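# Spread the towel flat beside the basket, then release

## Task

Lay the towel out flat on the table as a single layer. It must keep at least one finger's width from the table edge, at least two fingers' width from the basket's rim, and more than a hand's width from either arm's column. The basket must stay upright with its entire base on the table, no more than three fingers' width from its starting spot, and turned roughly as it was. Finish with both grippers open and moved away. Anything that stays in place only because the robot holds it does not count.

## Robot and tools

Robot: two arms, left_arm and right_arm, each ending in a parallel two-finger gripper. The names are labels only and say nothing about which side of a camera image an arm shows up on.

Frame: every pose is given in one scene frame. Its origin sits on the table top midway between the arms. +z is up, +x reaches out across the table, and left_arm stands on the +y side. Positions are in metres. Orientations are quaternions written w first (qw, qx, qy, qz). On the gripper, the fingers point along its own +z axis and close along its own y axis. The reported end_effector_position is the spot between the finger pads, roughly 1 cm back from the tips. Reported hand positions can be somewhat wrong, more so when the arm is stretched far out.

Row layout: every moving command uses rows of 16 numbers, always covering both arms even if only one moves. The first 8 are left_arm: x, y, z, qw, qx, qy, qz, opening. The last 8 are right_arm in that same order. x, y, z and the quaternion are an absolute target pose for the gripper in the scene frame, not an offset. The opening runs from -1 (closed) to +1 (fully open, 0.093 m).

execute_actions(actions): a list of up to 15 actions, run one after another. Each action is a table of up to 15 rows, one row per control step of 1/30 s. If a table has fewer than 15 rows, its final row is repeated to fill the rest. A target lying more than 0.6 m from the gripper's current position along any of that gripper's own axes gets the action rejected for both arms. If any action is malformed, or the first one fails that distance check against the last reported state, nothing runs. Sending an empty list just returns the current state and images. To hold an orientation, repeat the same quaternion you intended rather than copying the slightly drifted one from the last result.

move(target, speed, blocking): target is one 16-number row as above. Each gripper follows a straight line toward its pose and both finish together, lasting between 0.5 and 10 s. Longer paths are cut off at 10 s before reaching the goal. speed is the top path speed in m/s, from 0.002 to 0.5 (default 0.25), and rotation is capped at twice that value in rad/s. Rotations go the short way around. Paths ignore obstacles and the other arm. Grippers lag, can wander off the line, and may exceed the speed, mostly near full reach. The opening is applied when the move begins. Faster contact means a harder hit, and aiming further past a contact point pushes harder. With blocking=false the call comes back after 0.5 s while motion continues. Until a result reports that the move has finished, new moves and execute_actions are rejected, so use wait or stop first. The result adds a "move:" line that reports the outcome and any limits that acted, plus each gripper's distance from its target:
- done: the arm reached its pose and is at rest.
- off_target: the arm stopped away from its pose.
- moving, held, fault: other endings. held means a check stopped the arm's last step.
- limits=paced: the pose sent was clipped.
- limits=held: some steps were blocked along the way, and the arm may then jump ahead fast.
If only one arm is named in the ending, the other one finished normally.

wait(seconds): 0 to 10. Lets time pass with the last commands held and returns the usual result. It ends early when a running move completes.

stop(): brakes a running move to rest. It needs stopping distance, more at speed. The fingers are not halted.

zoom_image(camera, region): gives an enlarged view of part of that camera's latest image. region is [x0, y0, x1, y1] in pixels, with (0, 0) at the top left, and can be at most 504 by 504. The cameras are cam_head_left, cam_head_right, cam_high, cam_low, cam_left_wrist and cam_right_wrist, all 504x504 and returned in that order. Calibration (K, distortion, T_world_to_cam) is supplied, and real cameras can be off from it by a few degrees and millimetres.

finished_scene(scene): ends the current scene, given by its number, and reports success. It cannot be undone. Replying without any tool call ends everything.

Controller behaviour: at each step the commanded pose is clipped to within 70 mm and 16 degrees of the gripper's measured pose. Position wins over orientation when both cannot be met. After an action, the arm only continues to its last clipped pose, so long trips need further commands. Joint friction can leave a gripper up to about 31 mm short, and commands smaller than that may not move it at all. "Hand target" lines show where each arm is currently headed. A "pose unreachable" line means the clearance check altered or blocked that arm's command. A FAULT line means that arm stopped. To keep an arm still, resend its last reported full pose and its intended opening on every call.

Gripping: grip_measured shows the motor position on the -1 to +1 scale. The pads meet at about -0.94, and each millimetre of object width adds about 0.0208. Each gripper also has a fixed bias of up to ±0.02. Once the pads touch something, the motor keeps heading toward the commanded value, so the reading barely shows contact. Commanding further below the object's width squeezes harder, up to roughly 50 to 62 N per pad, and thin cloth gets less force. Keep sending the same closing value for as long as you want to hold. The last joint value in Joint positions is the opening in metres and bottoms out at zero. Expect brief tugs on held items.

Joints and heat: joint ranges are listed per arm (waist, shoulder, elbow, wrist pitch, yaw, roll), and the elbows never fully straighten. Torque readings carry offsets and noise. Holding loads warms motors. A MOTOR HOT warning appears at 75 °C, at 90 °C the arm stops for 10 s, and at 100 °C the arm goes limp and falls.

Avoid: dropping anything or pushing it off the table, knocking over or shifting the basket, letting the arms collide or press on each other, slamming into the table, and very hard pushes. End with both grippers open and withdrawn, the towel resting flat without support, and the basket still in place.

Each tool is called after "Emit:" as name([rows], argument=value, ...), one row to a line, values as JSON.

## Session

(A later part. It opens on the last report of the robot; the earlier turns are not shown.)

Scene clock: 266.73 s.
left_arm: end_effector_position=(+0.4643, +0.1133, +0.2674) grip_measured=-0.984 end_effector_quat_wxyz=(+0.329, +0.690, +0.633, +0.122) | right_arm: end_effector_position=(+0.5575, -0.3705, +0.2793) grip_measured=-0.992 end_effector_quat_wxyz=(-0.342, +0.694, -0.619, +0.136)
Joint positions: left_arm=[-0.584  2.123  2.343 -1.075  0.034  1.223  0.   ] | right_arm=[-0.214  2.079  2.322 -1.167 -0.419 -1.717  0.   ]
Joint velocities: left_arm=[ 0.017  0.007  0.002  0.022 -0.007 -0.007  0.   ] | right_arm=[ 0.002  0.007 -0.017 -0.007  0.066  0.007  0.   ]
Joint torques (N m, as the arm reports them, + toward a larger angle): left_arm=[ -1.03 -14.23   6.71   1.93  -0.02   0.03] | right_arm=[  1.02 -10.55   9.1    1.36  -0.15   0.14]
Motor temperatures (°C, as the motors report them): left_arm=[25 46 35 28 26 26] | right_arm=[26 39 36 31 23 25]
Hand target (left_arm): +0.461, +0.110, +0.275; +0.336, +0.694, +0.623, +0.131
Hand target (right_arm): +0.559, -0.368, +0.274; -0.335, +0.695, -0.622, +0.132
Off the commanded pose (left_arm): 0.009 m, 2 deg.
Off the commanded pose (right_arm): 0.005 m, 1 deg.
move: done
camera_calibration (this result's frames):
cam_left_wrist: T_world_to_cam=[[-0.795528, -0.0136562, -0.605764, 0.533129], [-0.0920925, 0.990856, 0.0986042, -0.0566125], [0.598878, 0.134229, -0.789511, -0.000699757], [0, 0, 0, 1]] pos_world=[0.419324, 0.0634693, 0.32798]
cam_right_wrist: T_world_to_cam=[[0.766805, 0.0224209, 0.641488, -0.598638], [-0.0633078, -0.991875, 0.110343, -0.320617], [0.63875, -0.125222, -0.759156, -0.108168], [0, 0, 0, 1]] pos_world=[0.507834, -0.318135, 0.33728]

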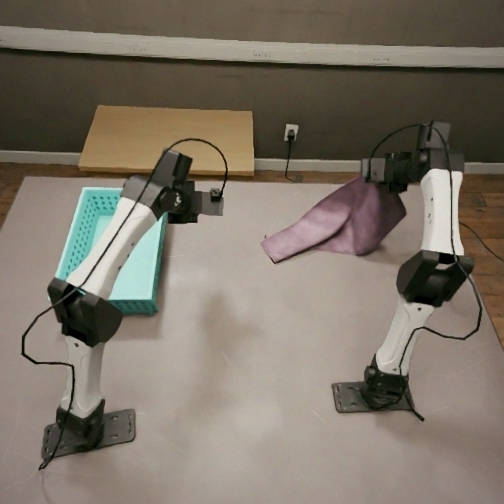

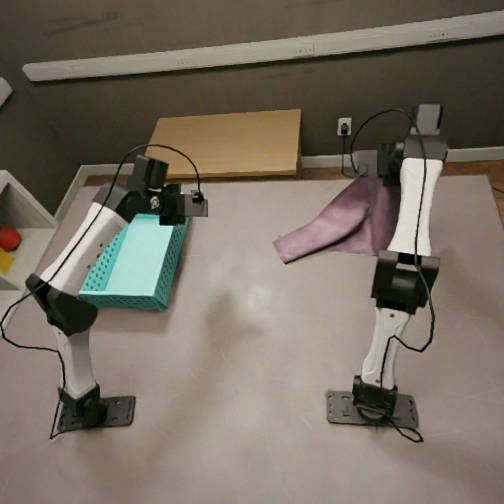

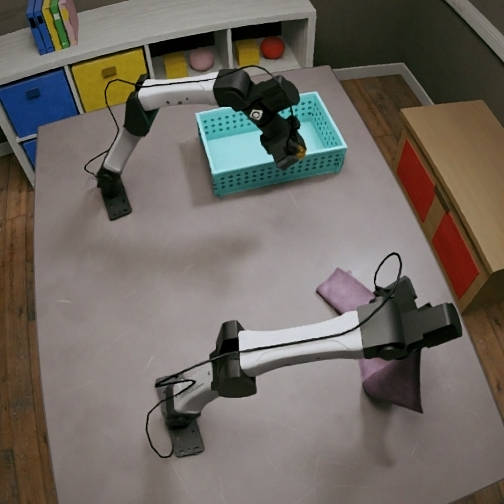

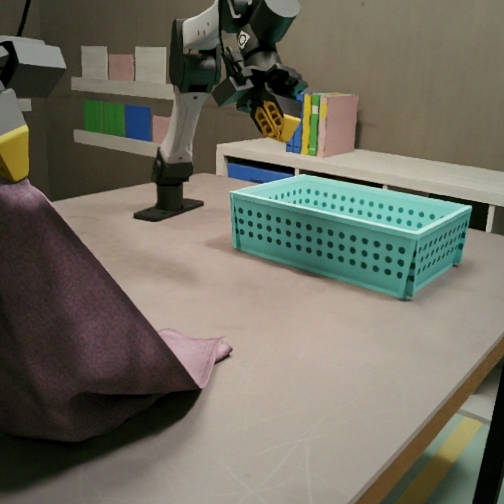

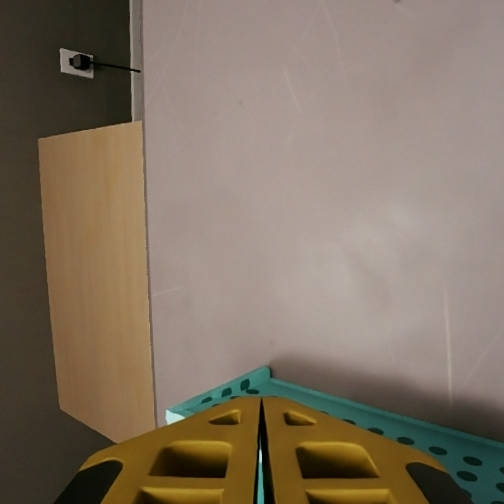

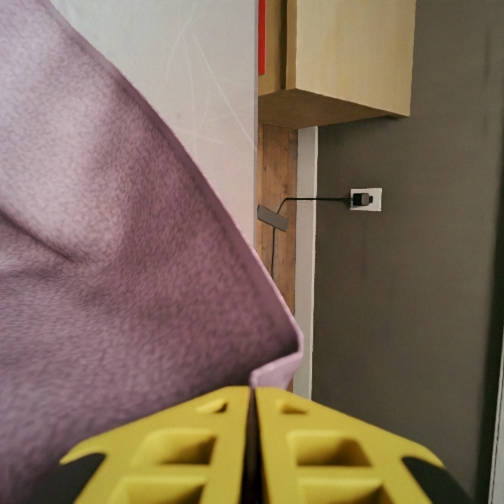

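Emit:
move(target=[0.25,0.12,0.25,0.335,0.694,0.622,0.131,0, 0.5575,-0.3705,0.279,0.335,-0.694,0.622,-0.131,-1], speed=0.2)

Emit:
zoom_image(camera="cam_head_left", region=[240, 150, 420, 290])

Emit:
zoom_image(camera="cam_low", region=[0, 170, 280, 450])

Scene clock: 276.73 s.
left_arm: end_effector_position=(+0.2532, +0.1156, +0.2524) grip_measured=-0.002 end_effector_quat_wxyz=(+0.336, +0.696, +0.623, +0.125) | right_arm: end_effector_position=(+0.5541, -0.3700, +0.2870) grip_measured=-0.992 end_effector_quat_wxyz=(-0.342, +0.694, -0.618, +0.138)
Joint positions: left_arm=[-0.92   1.337  1.351 -0.871 -0.181  0.992  0.045] | right_arm=[-0.214  2.079  2.355 -1.197 -0.419 -1.717  0.   ]
Joint velocities: left_arm=[ 0.002 -0.007  0.002  0.022 -0.051  0.007 -0.001] | right_arm=[-0.007  0.002 -0.012 -0.007 -0.007 -0.051  0.   ]
Joint torques (N m, as the arm reports them, + toward a larger angle): left_arm=[-0.89 -6.42  7.01  1.82 -0.13 -0.16] | right_arm=[ 0.6  -9.88  9.04  1.35 -0.22  0.06]
Motor temperatures (°C, as the motors report them): left_arm=[25 49 34 29 26 26] | right_arm=[26 40 37 31 23 25]
Hand target (left_arm): +0.249, +0.117, +0.249; +0.335, +0.694, +0.624, +0.126
Hand target (right_arm): +0.557, -0.370, +0.279; -0.335, +0.695, -0.623, +0.131
Off the commanded pose (left_arm): 0.006 m, 1 deg.
Off the commanded pose (right_arm): 0.009 m, 1 deg.
move: done
camera_calibration (this result's frames):
cam_left_wrist: T_world_to_cam=[[-0.784336, 0.00322954, -0.620328, 0.354977], [-0.0730985, 0.992538, 0.0975923, -0.0816052], [0.616014, 0.12189, -0.778247, 0.107848], [0, 0, 0, 1]] pos_world=[0.206021, 0.0667043, 0.312099]
cam_right_wrist: T_world_to_cam=[[0.764952, 0.0227919, 0.643684, -0.600472], [-0.064086, -0.991721, 0.111275, -0.320992], [0.640892, -0.126371, -0.757158, -0.102262], [0, 0, 0, 1]] pos_world=[0.5043, -0.317572, 0.344805]

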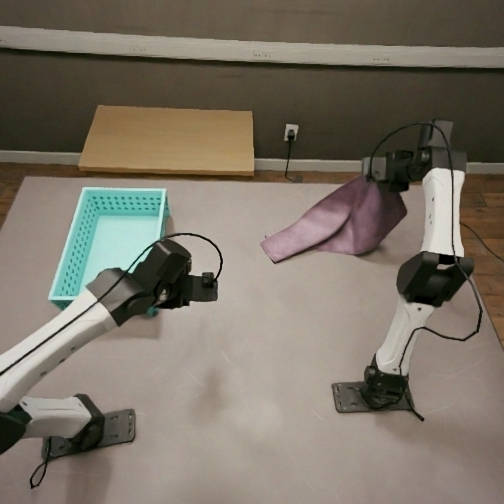

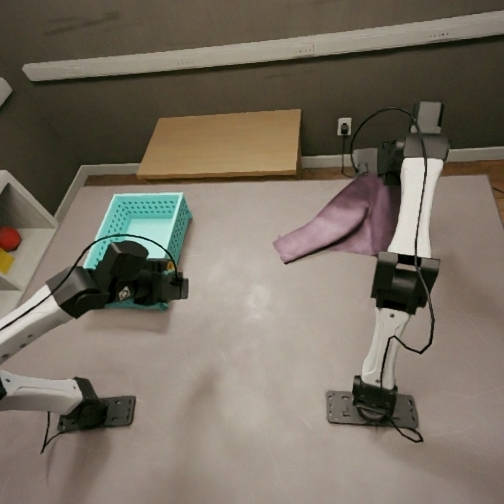

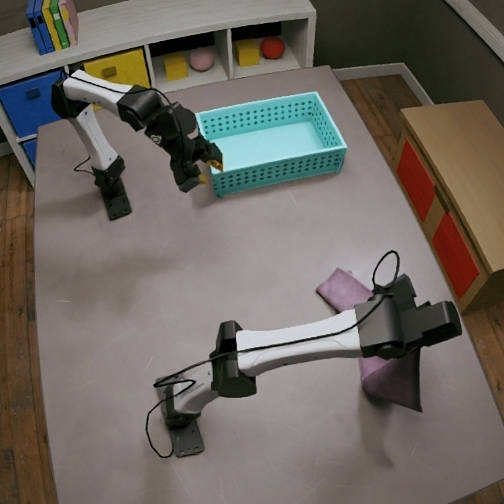

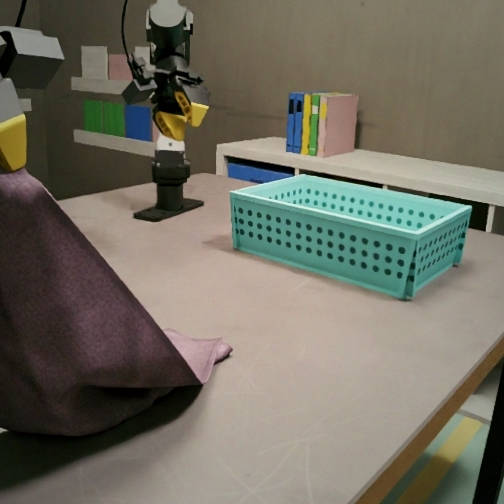

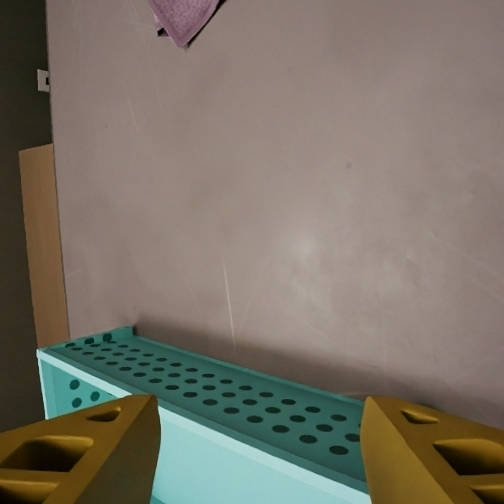

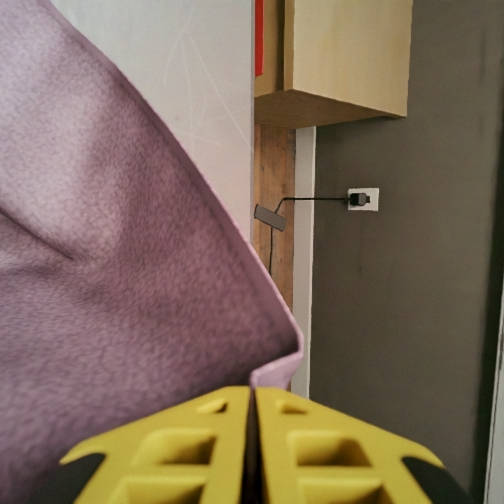

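Region (240, 150, 420, 290) of cam_head_left's 504x504 image, scaled by 2.800, with more detail than that image has.

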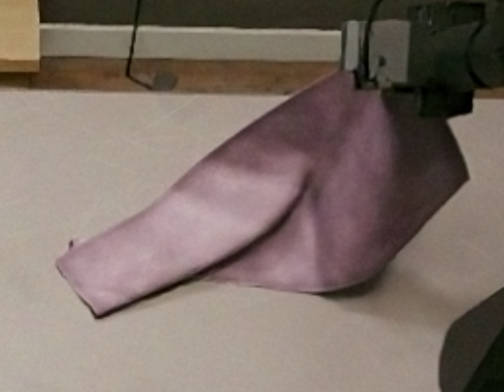

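Region (0, 170, 280, 450) of cam_low's 504x504 image, scaled by 1.800, with more detail than that image has.

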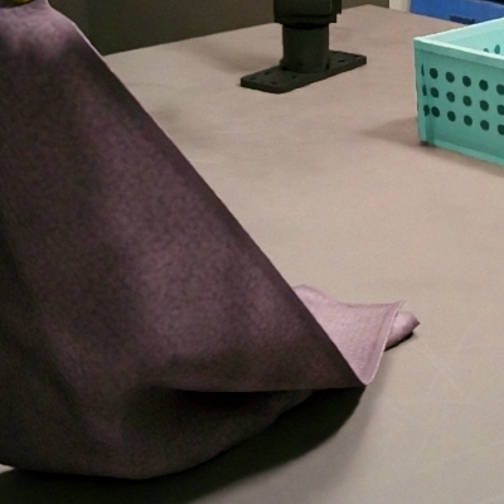

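Emit:
move(target=[0.15,0.16,0.2,0.335,0.694,0.622,0.131,0, 0.30,-0.14,0.53,0.397,-0.527,0.687,0.305,-1], speed=0.12)

Scene clock: 297.97 s.
left_arm: end_effector_position=(+0.1543, +0.1522, +0.2039) grip_measured=-0.002 end_effector_quat_wxyz=(+0.341, +0.692, +0.624, +0.125) | right_arm: end_effector_position=(+0.2995, -0.1459, +0.5286) grip_measured=-0.992 end_effector_quat_wxyz=(+0.494, -0.469, +0.659, +0.319)
Joint positions: left_arm=[-1.185  0.953  0.942 -0.891 -0.354  0.776  0.045] | right_arm=[ 0.235  1.776  2.846 -1.562 -0.855 -0.43   0.   ]
Joint velocities: left_arm=[-0.007  0.012 -0.017  0.081 -0.007 -0.022  0.001] | right_arm=[-0.012  0.007 -0.007 -0.022  0.022  0.037  0.   ]
Joint torques (N m, as the arm reports them, + toward a larger angle): left_arm=[-1.   -3.4   7.24  1.46 -0.21 -0.21] | right_arm=[ 0.9  -4.18  4.9   1.93 -0.45  0.05]
Motor temperatures (°C, as the motors report them): left_arm=[25 43 34 30 26 26] | right_arm=[26 40 37 32 23 25]
Hand target (left_arm): +0.149, +0.158, +0.199; +0.334, +0.695, +0.624, +0.127
Hand target (right_arm): +0.300, -0.142, +0.531; +0.496, -0.473, +0.651, +0.326
Off the commanded pose (left_arm): 0.010 m, 1 deg.
Off the commanded pose (right_arm): 0.006 m, 13 deg.
elbow stopped short (right arm): the move would have taken joint 3 (elbow) straighter than the controller allows; a more bent joint 3 avoids this.
move: off_target (right_arm)
camera_calibration (this result's frames):
cam_left_wrist: T_world_to_cam=[[-0.779749, -0.00685204, -0.626055, 0.249173], [-0.0787168, 0.993078, 0.0871724, -0.117587], [0.621124, 0.117254, -0.774891, 0.125734], [0, 0, 0, 1]] pos_world=[0.106939, 0.103738, 0.263676]
cam_right_wrist: T_world_to_cam=[[0.937576, -0.342609, 0.0597498, -0.362669], [-0.193651, -0.657005, -0.728591, 0.389626], [0.288878, 0.671538, -0.682338, 0.454487], [0, 0, 0, 1]] pos_world=[0.284191, -0.173473, 0.615661]

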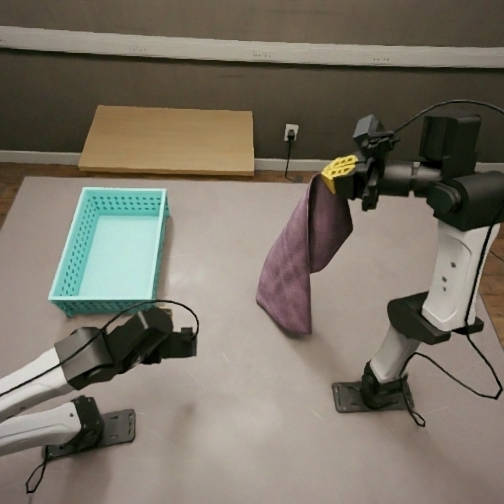

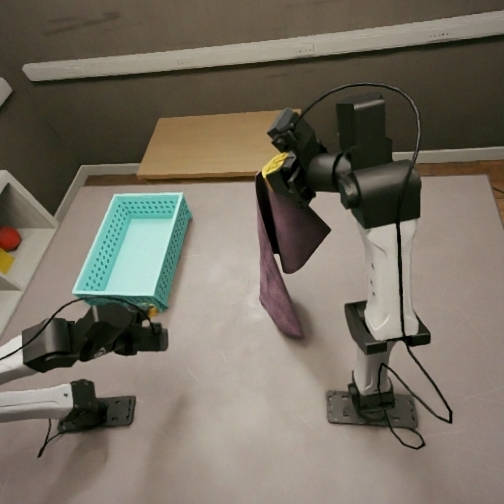

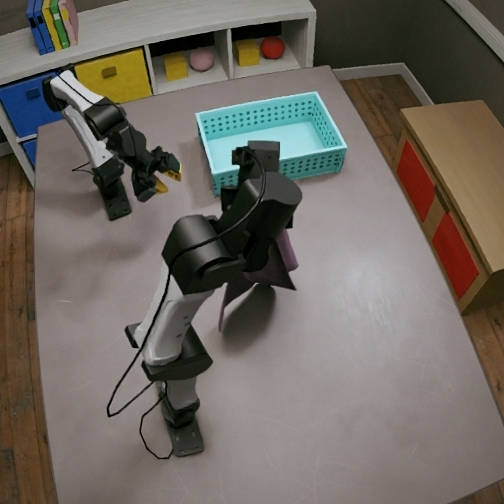

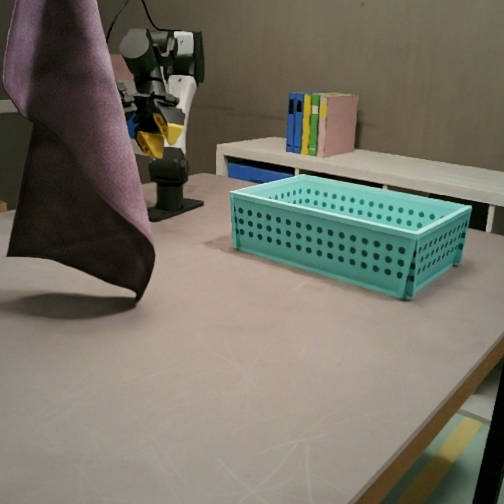

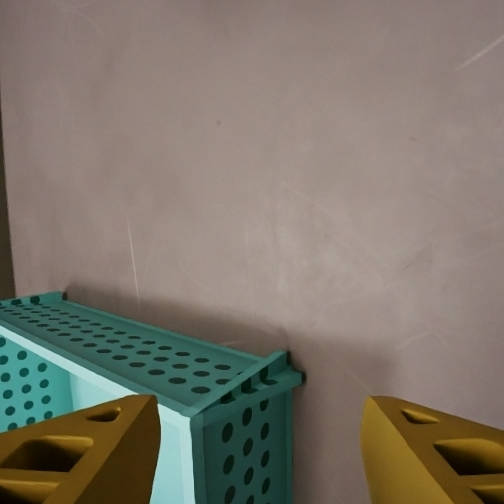

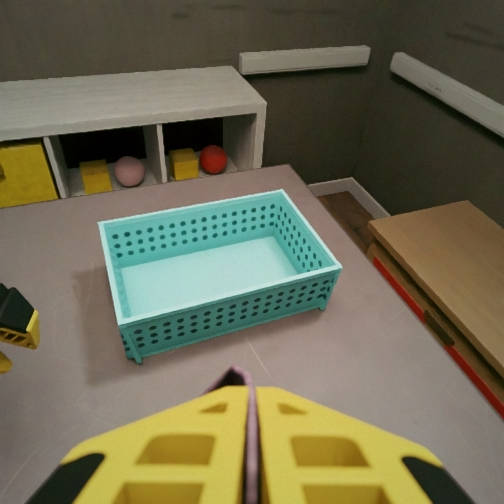

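Emit:
zoom_image(camera="cam_head_left", region=[220, 150, 420, 350])

Emit:
zoom_image(camera="cam_head_right", region=[200, 150, 400, 350])

Region (220, 150, 420, 350) of cam_head_left's 504x504 image, scaled by 2.520, with more detail than that image has.

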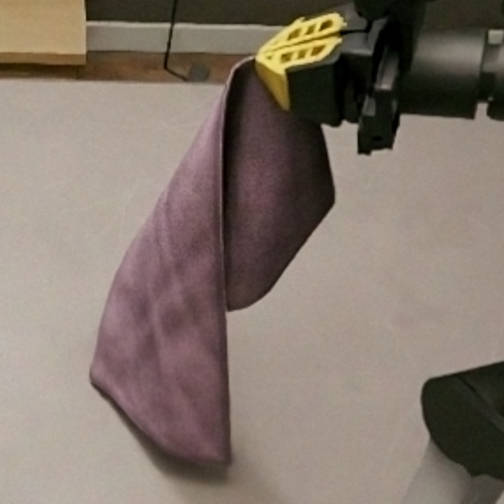

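Region (200, 150, 400, 350) of cam_head_right's 504x504 image, scaled by 2.520, with more detail than that image has.

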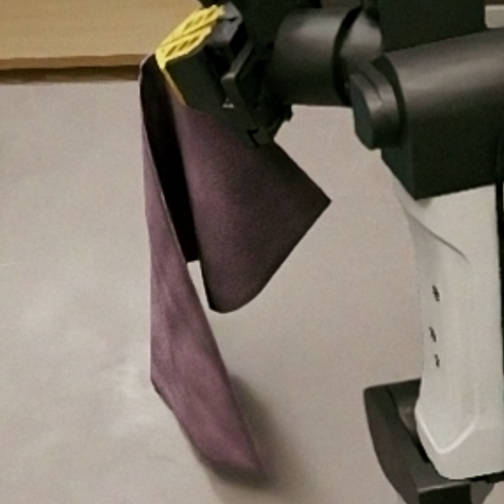

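Emit:
move(target=[0.12,0.16,0.2,0.335,0.694,0.622,0.131,0, 0.33,-0.14,0.56,0.607,0.069,0.790,-0.053,-1], speed=0.2)

Emit:
zoom_image(camera="cam_head_left", region=[200, 130, 420, 350])

Scene clock: 318.53 s.
left_arm: end_effector_position=(+0.1234, +0.1527, +0.2039) grip_measured=-0.002 end_effector_quat_wxyz=(+0.340, +0.692, +0.624, +0.126) | right_arm: end_effector_position=(+0.3288, -0.1408, +0.5580) grip_measured=-0.992 end_effector_quat_wxyz=(+0.663, +0.040, +0.747, -0.042)
Joint positions: left_arm=[-1.367  0.917  0.942 -0.993 -0.462  0.616  0.045] | right_arm=[ 1.052  1.875  2.846 -1.297  1.191  0.294  0.   ]
Joint velocities: left_arm=[ 0.002  0.012 -0.007 -0.051 -0.066  0.037  0.   ] | right_arm=[ 0.017 -0.007 -0.002 -0.037  0.022 -0.051  0.   ]
Joint torques (N m, as the arm reports them, + toward a larger angle): left_arm=[-1.02 -2.94  7.    1.35 -0.29 -0.17] | right_arm=[ 1.1  -5.44  5.35  1.78  0.28 -0.01]
Motor temperatures (°C, as the motors report them): left_arm=[25 38 34 30 26 26] | right_arm=[26 37 35 35 23 25]
Hand target (left_arm): +0.119, +0.159, +0.199; +0.334, +0.695, +0.624, +0.129
Hand target (right_arm): +0.329, -0.137, +0.559; +0.666, +0.046, +0.743, -0.041
Off the commanded pose (left_arm): 0.009 m, 1 deg.
Off the commanded pose (right_arm): 0.002 m, 9 deg.
elbow stopped short (right arm): the move would have taken joint 3 (elbow) straighter than the controller allows; a more bent joint 3 avoids this.
move: off_target (right_arm)
camera_calibration (this result's frames):
cam_left_wrist: T_world_to_cam=[[-0.780563, -0.00646207, -0.625044, 0.22497], [-0.0795771, 0.992838, 0.0891124, -0.120732], [0.619991, 0.119297, -0.775486, 0.144806], [0, 0, 0, 1]] pos_world=[0.0762176, 0.104046, 0.26367]
cam_right_wrist: T_world_to_cam=[[-0.104428, -0.994123, 0.0285469, -0.121807], [-0.526927, 0.0309619, -0.849346, 0.693906], [0.84347, -0.103738, -0.527064, 0.0845249], [0, 0, 0, 1]] pos_world=[0.281624, -0.133808, 0.637394]

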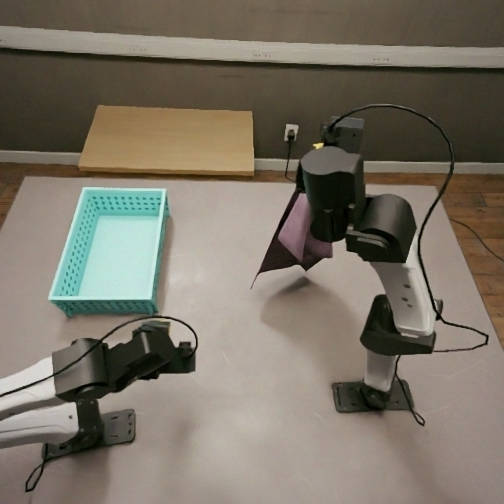

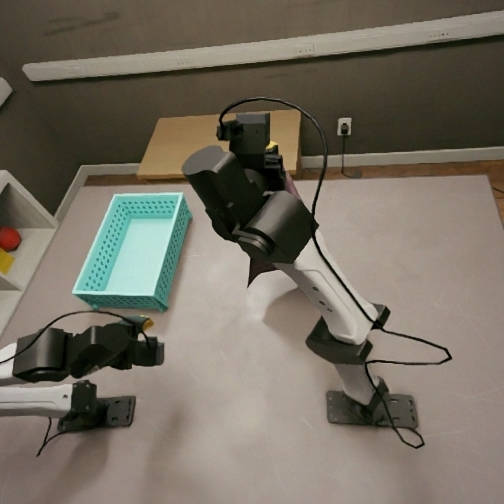

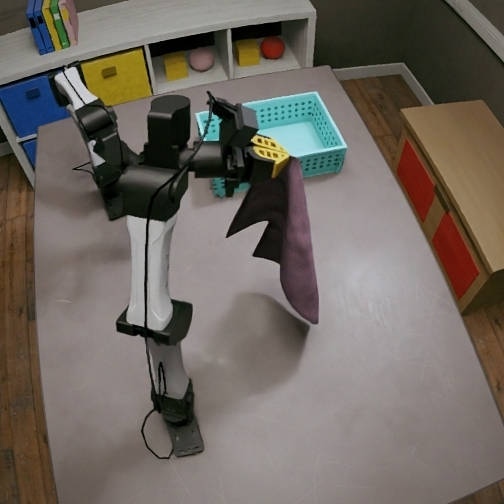

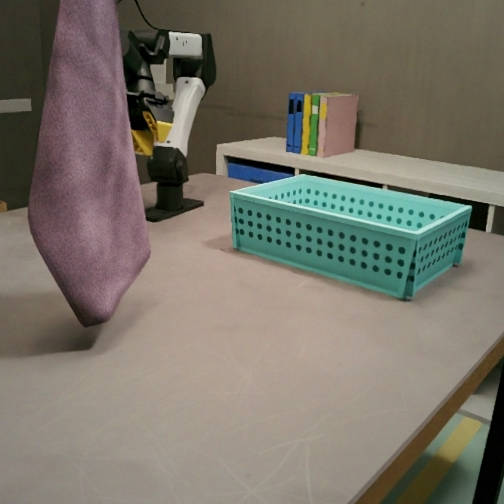

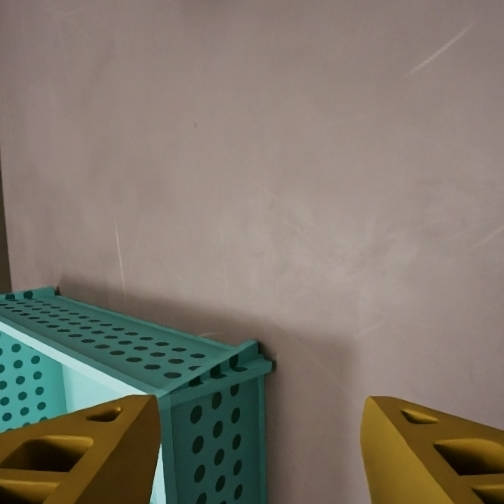

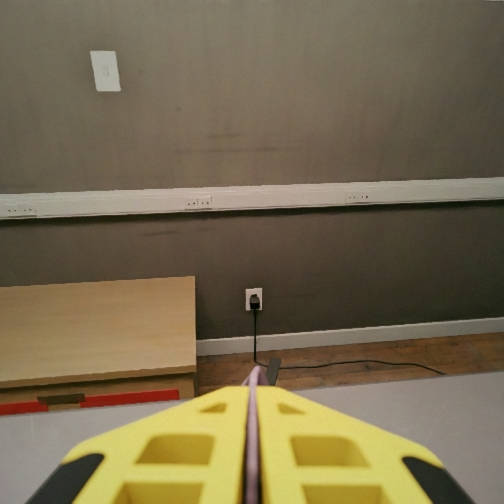

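Region (200, 130, 420, 350) of cam_head_left's 504x504 image, scaled by 2.291, with more detail than that image has.

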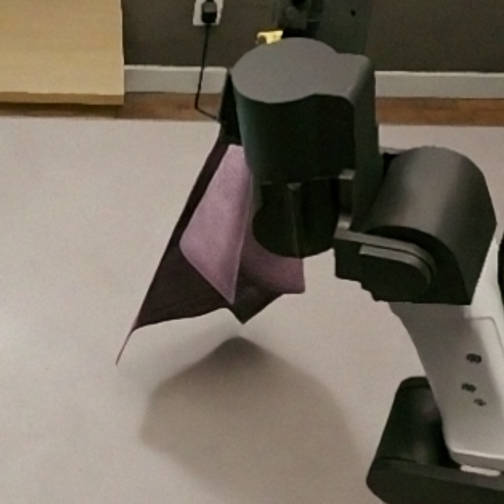

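Emit:
move(target=[0.22,-0.012,0.12,0.604,0.103,0.786,-0.079,0.3, 0.329,-0.14,0.558,0.663,0.040,0.747,-0.042,-1], speed=0.2)

Scene clock: 334.17 s.
left_arm: end_effector_position=(+0.2245, -0.0050, +0.1203) grip_measured=+0.298 end_effector_quat_wxyz=(+0.602, +0.112, +0.787, -0.074) | right_arm: end_effector_position=(+0.3288, -0.1411, +0.5583) grip_measured=-0.992 end_effector_quat_wxyz=(+0.663, +0.041, +0.746, -0.042)
Joint positions: left_arm=[-1.425  1.764  0.759  0.537 -0.947 -0.37   0.059] | right_arm=[ 1.052  1.875  2.846 -1.296  1.193  0.294  0.   ]
Joint velocities: left_arm=[-0.017 -0.027  0.007  0.037 -0.007 -0.007 -0.001] | right_arm=[-0.007 -0.017 -0.002 -0.051  0.007  0.007  0.   ]
Joint torques (N m, as the arm reports them, + toward a larger angle): left_arm=[-1.   -6.69  8.84  2.05 -0.34 -0.16] | right_arm=[ 0.49 -6.52  4.34  1.66  0.12 -0.02]
Motor temperatures (°C, as the motors report them): left_arm=[25 36 34 30 26 26] | right_arm=[26 36 34 35 23 25]
Hand target (left_arm): +0.222, -0.012, +0.120; +0.605, +0.106, +0.785, -0.082
Hand target (right_arm): +0.329, -0.140, +0.558; +0.663, +0.040, +0.747, -0.042
Off the commanded pose (left_arm): 0.008 m, 1 deg.
Off the commanded pose (right_arm): 0.001 m, 0 deg.
move: done
camera_calibration (this result's frames):
cam_left_wrist: T_world_to_cam=[[-0.268467, -0.96308, -0.0200575, 0.0580953], [-0.620559, 0.188837, -0.761083, 0.271021], [0.736771, -0.191879, -0.648345, -0.00694513], [0, 0, 0, 1]] pos_world=[0.188899, 0.00343895, 0.202932]
cam_right_wrist: T_world_to_cam=[[-0.106618, -0.993913, 0.0277468, -0.12094], [-0.52586, 0.0326818, -0.849943, 0.69436], [0.843862, -0.10521, -0.526144, 0.0837854], [0, 0, 0, 1]] pos_world=[0.281539, -0.134082, 0.637605]

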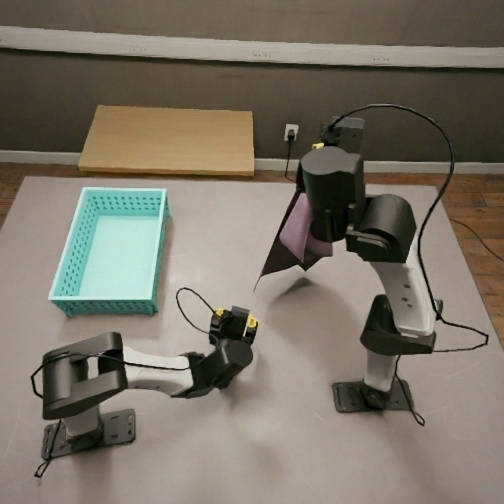

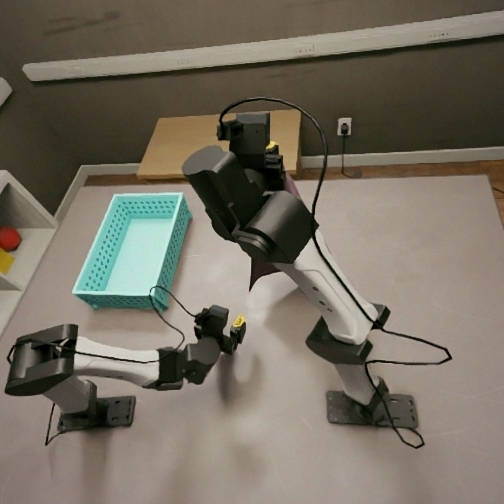

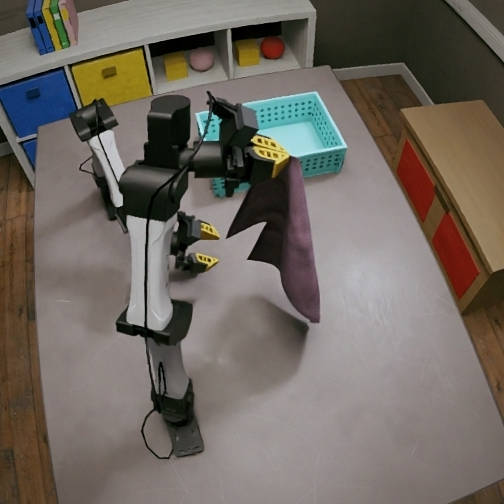

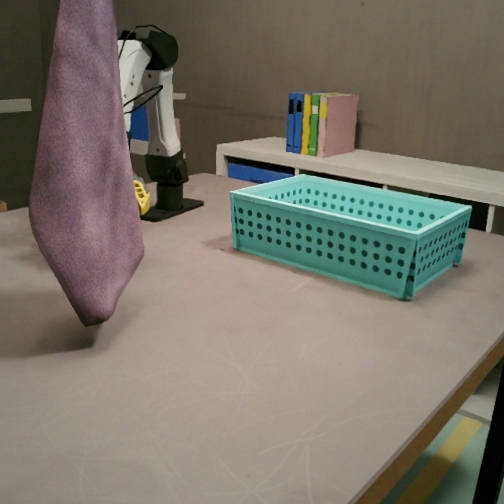

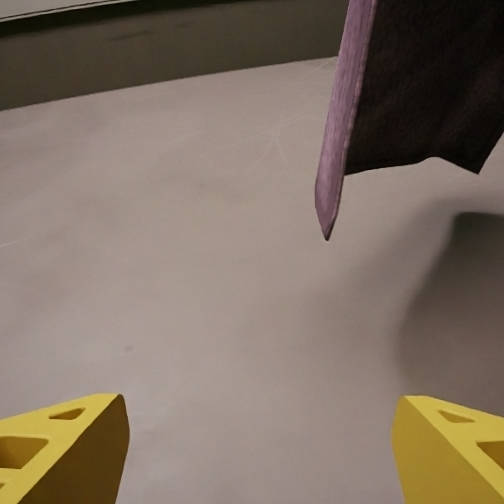

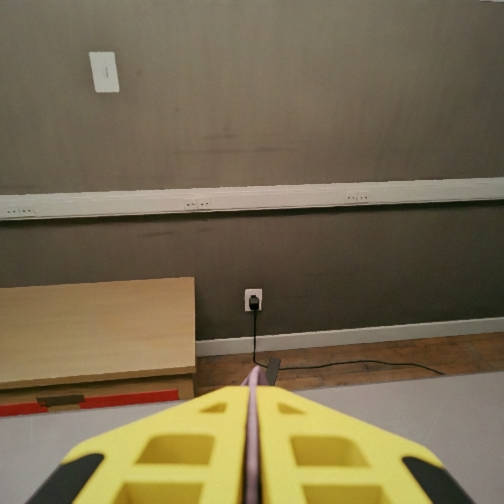

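Emit:
move(target=[0.275,-0.052,0.122,0.604,0.103,0.786,-0.079,0.3, 0.329,-0.14,0.558,0.663,0.040,0.747,-0.042,-1], speed=0.08)

Scene clock: 341.37 s.
left_arm: end_effector_position=(+0.2707, -0.0488, +0.1282) grip_measured=+0.298 end_effector_quat_wxyz=(+0.608, +0.097, +0.784, -0.085) | right_arm: end_effector_position=(+0.3288, -0.1411, +0.5583) grip_measured=-0.992 end_effector_quat_wxyz=(+0.663, +0.041, +0.746, -0.042)
Joint positions: left_arm=[-1.345  1.933  0.997  0.539 -0.88  -0.328  0.059] | right_arm=[ 1.052  1.875  2.846 -1.296  1.193  0.294  0.   ]
Joint velocities: left_arm=[ 0.007 -0.007 -0.002  0.037  0.066 -0.022 -0.001] | right_arm=[ 0.002 -0.022 -0.012  0.037  0.007 -0.037  0.   ]
Joint torques (N m, as the arm reports them, + toward a larger angle): left_arm=[ 0.51 -8.58  9.26  1.98 -0.1   0.05] | right_arm=[ 0.49 -6.51  4.35  1.67  0.12 -0.02]
Motor temperatures (°C, as the motors report them): left_arm=[25 37 34 32 26 26] | right_arm=[26 35 34 35 23 25]
Hand target (left_arm): +0.276, -0.051, +0.123; +0.605, +0.103, +0.785, -0.079
Hand target (right_arm): +0.329, -0.140, +0.558; +0.663, +0.040, +0.747, -0.042
Off the commanded pose (left_arm): 0.008 m, 1 deg.
Off the commanded pose (right_arm): 0.001 m, 0 deg.
move: done
camera_calibration (this result's frames):
cam_left_wrist: T_world_to_cam=[[-0.259567, -0.965641, 0.0127736, 0.0217252], [-0.615927, 0.155347, -0.772335, 0.312584], [0.743814, -0.208341, -0.635087, -0.0486234], [0, 0, 0, 1]] pos_world=[0.234335, -0.0377104, 0.210262]
cam_right_wrist: T_world_to_cam=[[-0.106618, -0.993913, 0.0277468, -0.12094], [-0.52586, 0.0326818, -0.849943, 0.69436], [0.843862, -0.10521, -0.526144, 0.0837854], [0, 0, 0, 1]] pos_world=[0.281539, -0.134082, 0.637605]

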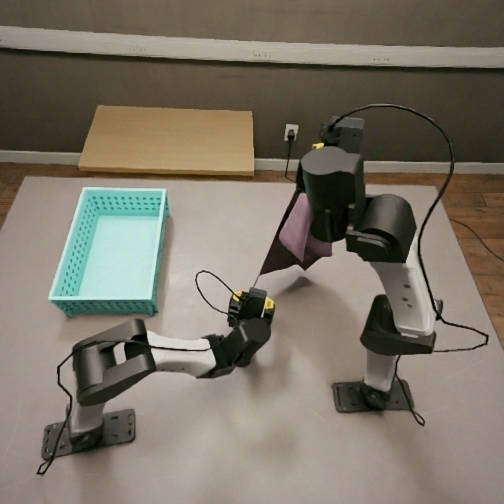

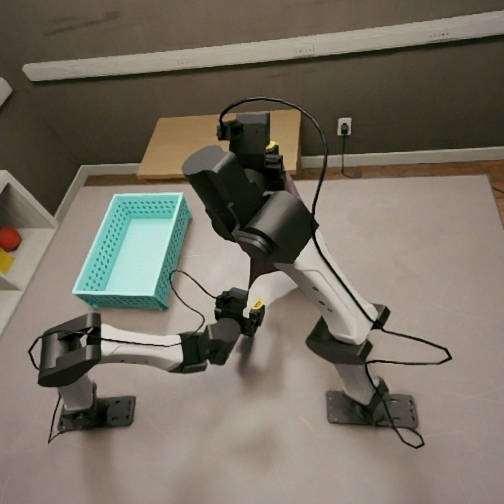

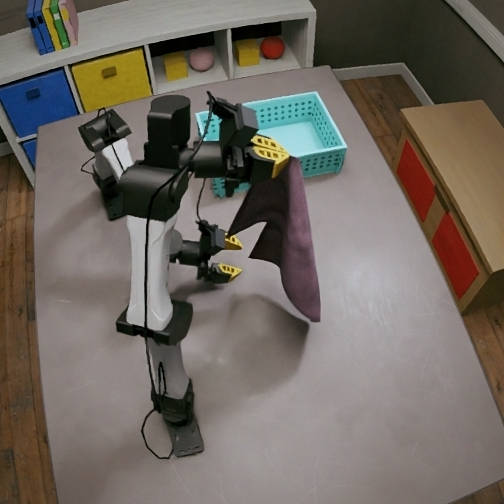

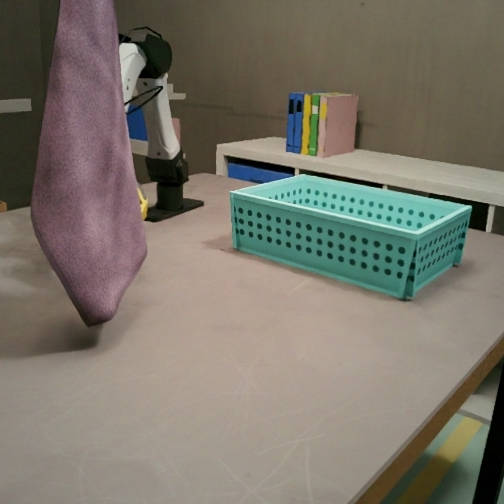

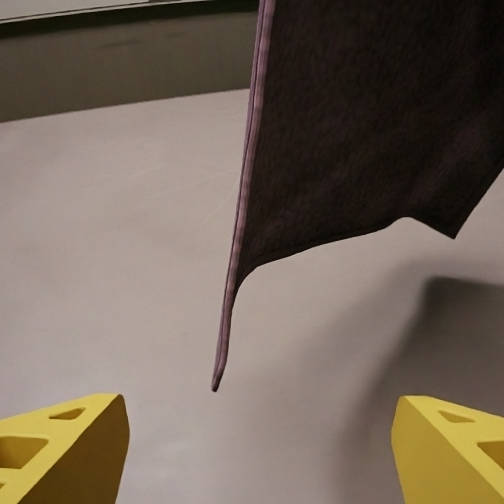

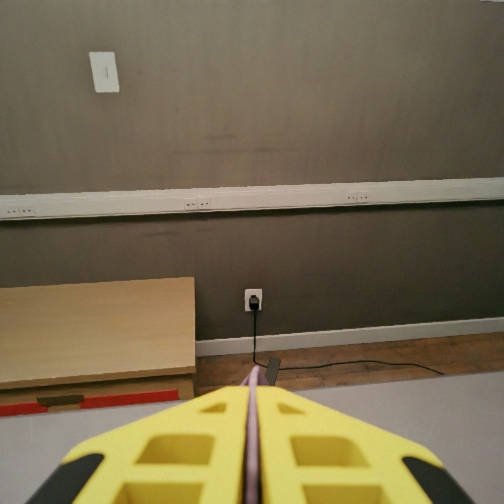

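Emit:
move(target=[0.322,-0.050,0.103,0.604,0.103,0.786,-0.079,0.3, 0.329,-0.14,0.558,0.663,0.040,0.747,-0.042,-1], speed=0.06)

Emit:
zoom_image(camera="cam_low", region=[60, 150, 220, 310])

Scene clock: 349.47 s.
left_arm: end_effector_position=(+0.3171, -0.0460, +0.1053) grip_measured=+0.298 end_effector_quat_wxyz=(+0.604, +0.102, +0.787, -0.076) | right_arm: end_effector_position=(+0.3288, -0.1411, +0.5583) grip_measured=-0.992 end_effector_quat_wxyz=(+0.663, +0.041, +0.746, -0.042)
Joint positions: left_arm=[-1.234  2.046  1.055  0.617 -0.781 -0.267  0.059] | right_arm=[ 1.052  1.875  2.846 -1.296  1.193  0.294  0.   ]
Joint velocities: left_arm=[0.002 0.002 0.017 0.037 0.066 0.022 0.001] | right_arm=[-0.002 -0.032 -0.007 -0.022 -0.051 -0.022  0.   ]
Joint torques (N m, as the arm reports them, + toward a larger angle): left_arm=[ 0.37 -9.59  9.02  2.19 -0.05  0.05] | right_arm=[ 0.49 -6.52  4.34  1.67  0.12 -0.02]
Motor temperatures (°C, as the motors report them): left_arm=[25 38 35 32 26 26] | right_arm=[26 35 33 36 23 25]
Hand target (left_arm): +0.322, -0.049, +0.103; +0.606, +0.103, +0.785, -0.078
Hand target (right_arm): +0.329, -0.140, +0.558; +0.663, +0.040, +0.747, -0.042
Off the commanded pose (left_arm): 0.007 m, 0 deg.
Off the commanded pose (right_arm): 0.001 m, 0 deg.
move: done
camera_calibration (this result's frames):
cam_left_wrist: T_world_to_cam=[[-0.256248, -0.966604, -0.00362201, 0.0373274], [-0.623166, 0.168064, -0.763819, 0.325021], [0.738919, -0.19347, -0.645421, -0.0937889], [0, 0, 0, 1]] pos_world=[0.281409, -0.0366888, 0.187859]
cam_right_wrist: T_world_to_cam=[[-0.106618, -0.993913, 0.0277468, -0.12094], [-0.52586, 0.0326818, -0.849943, 0.69436], [0.843862, -0.10521, -0.526144, 0.0837854], [0, 0, 0, 1]] pos_world=[0.281539, -0.134082, 0.637605]

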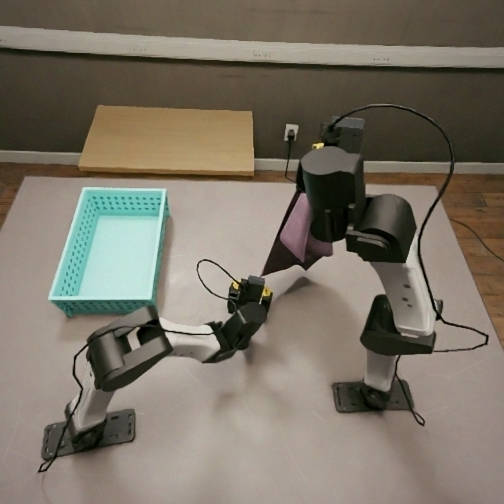

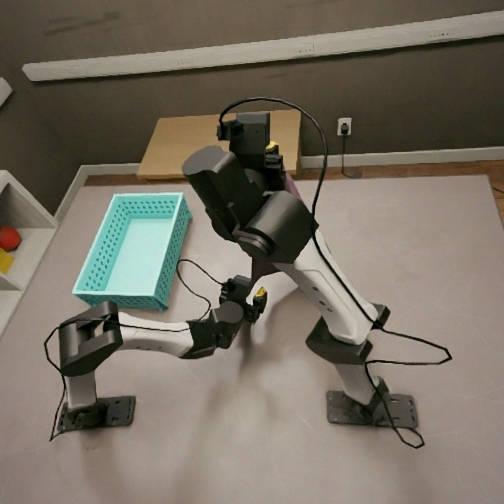

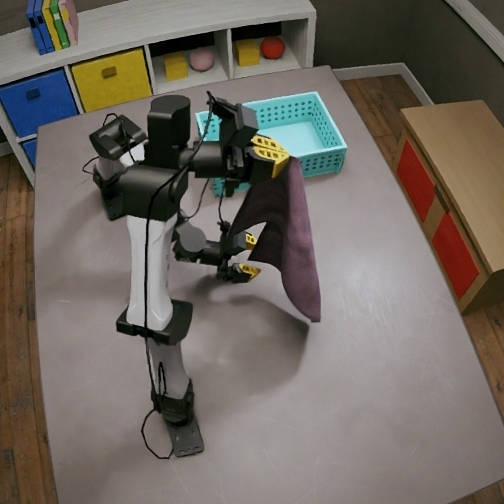

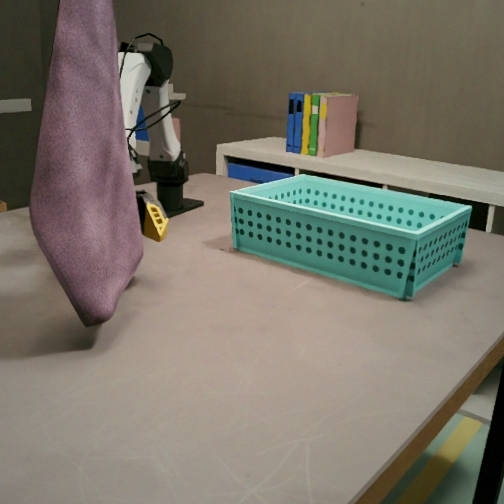

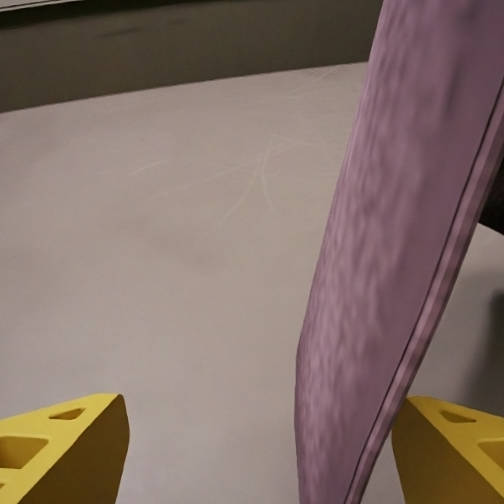

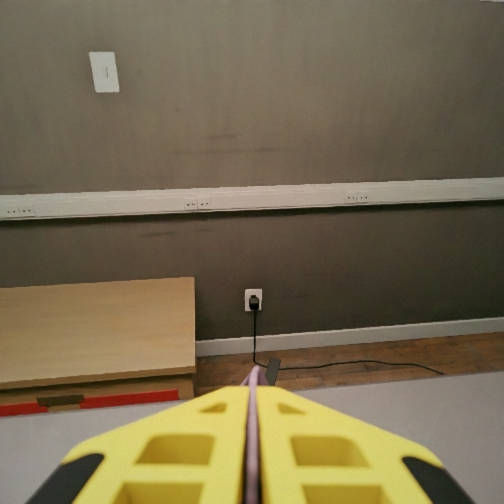

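Region (60, 150, 220, 310) of cam_low's 504x504 image, scaled by 3.150, with more detail than that image has.

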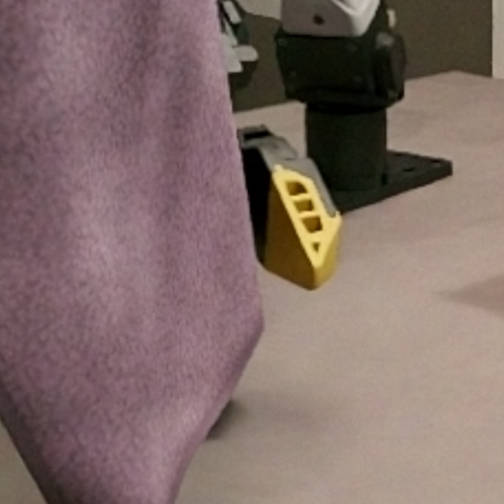

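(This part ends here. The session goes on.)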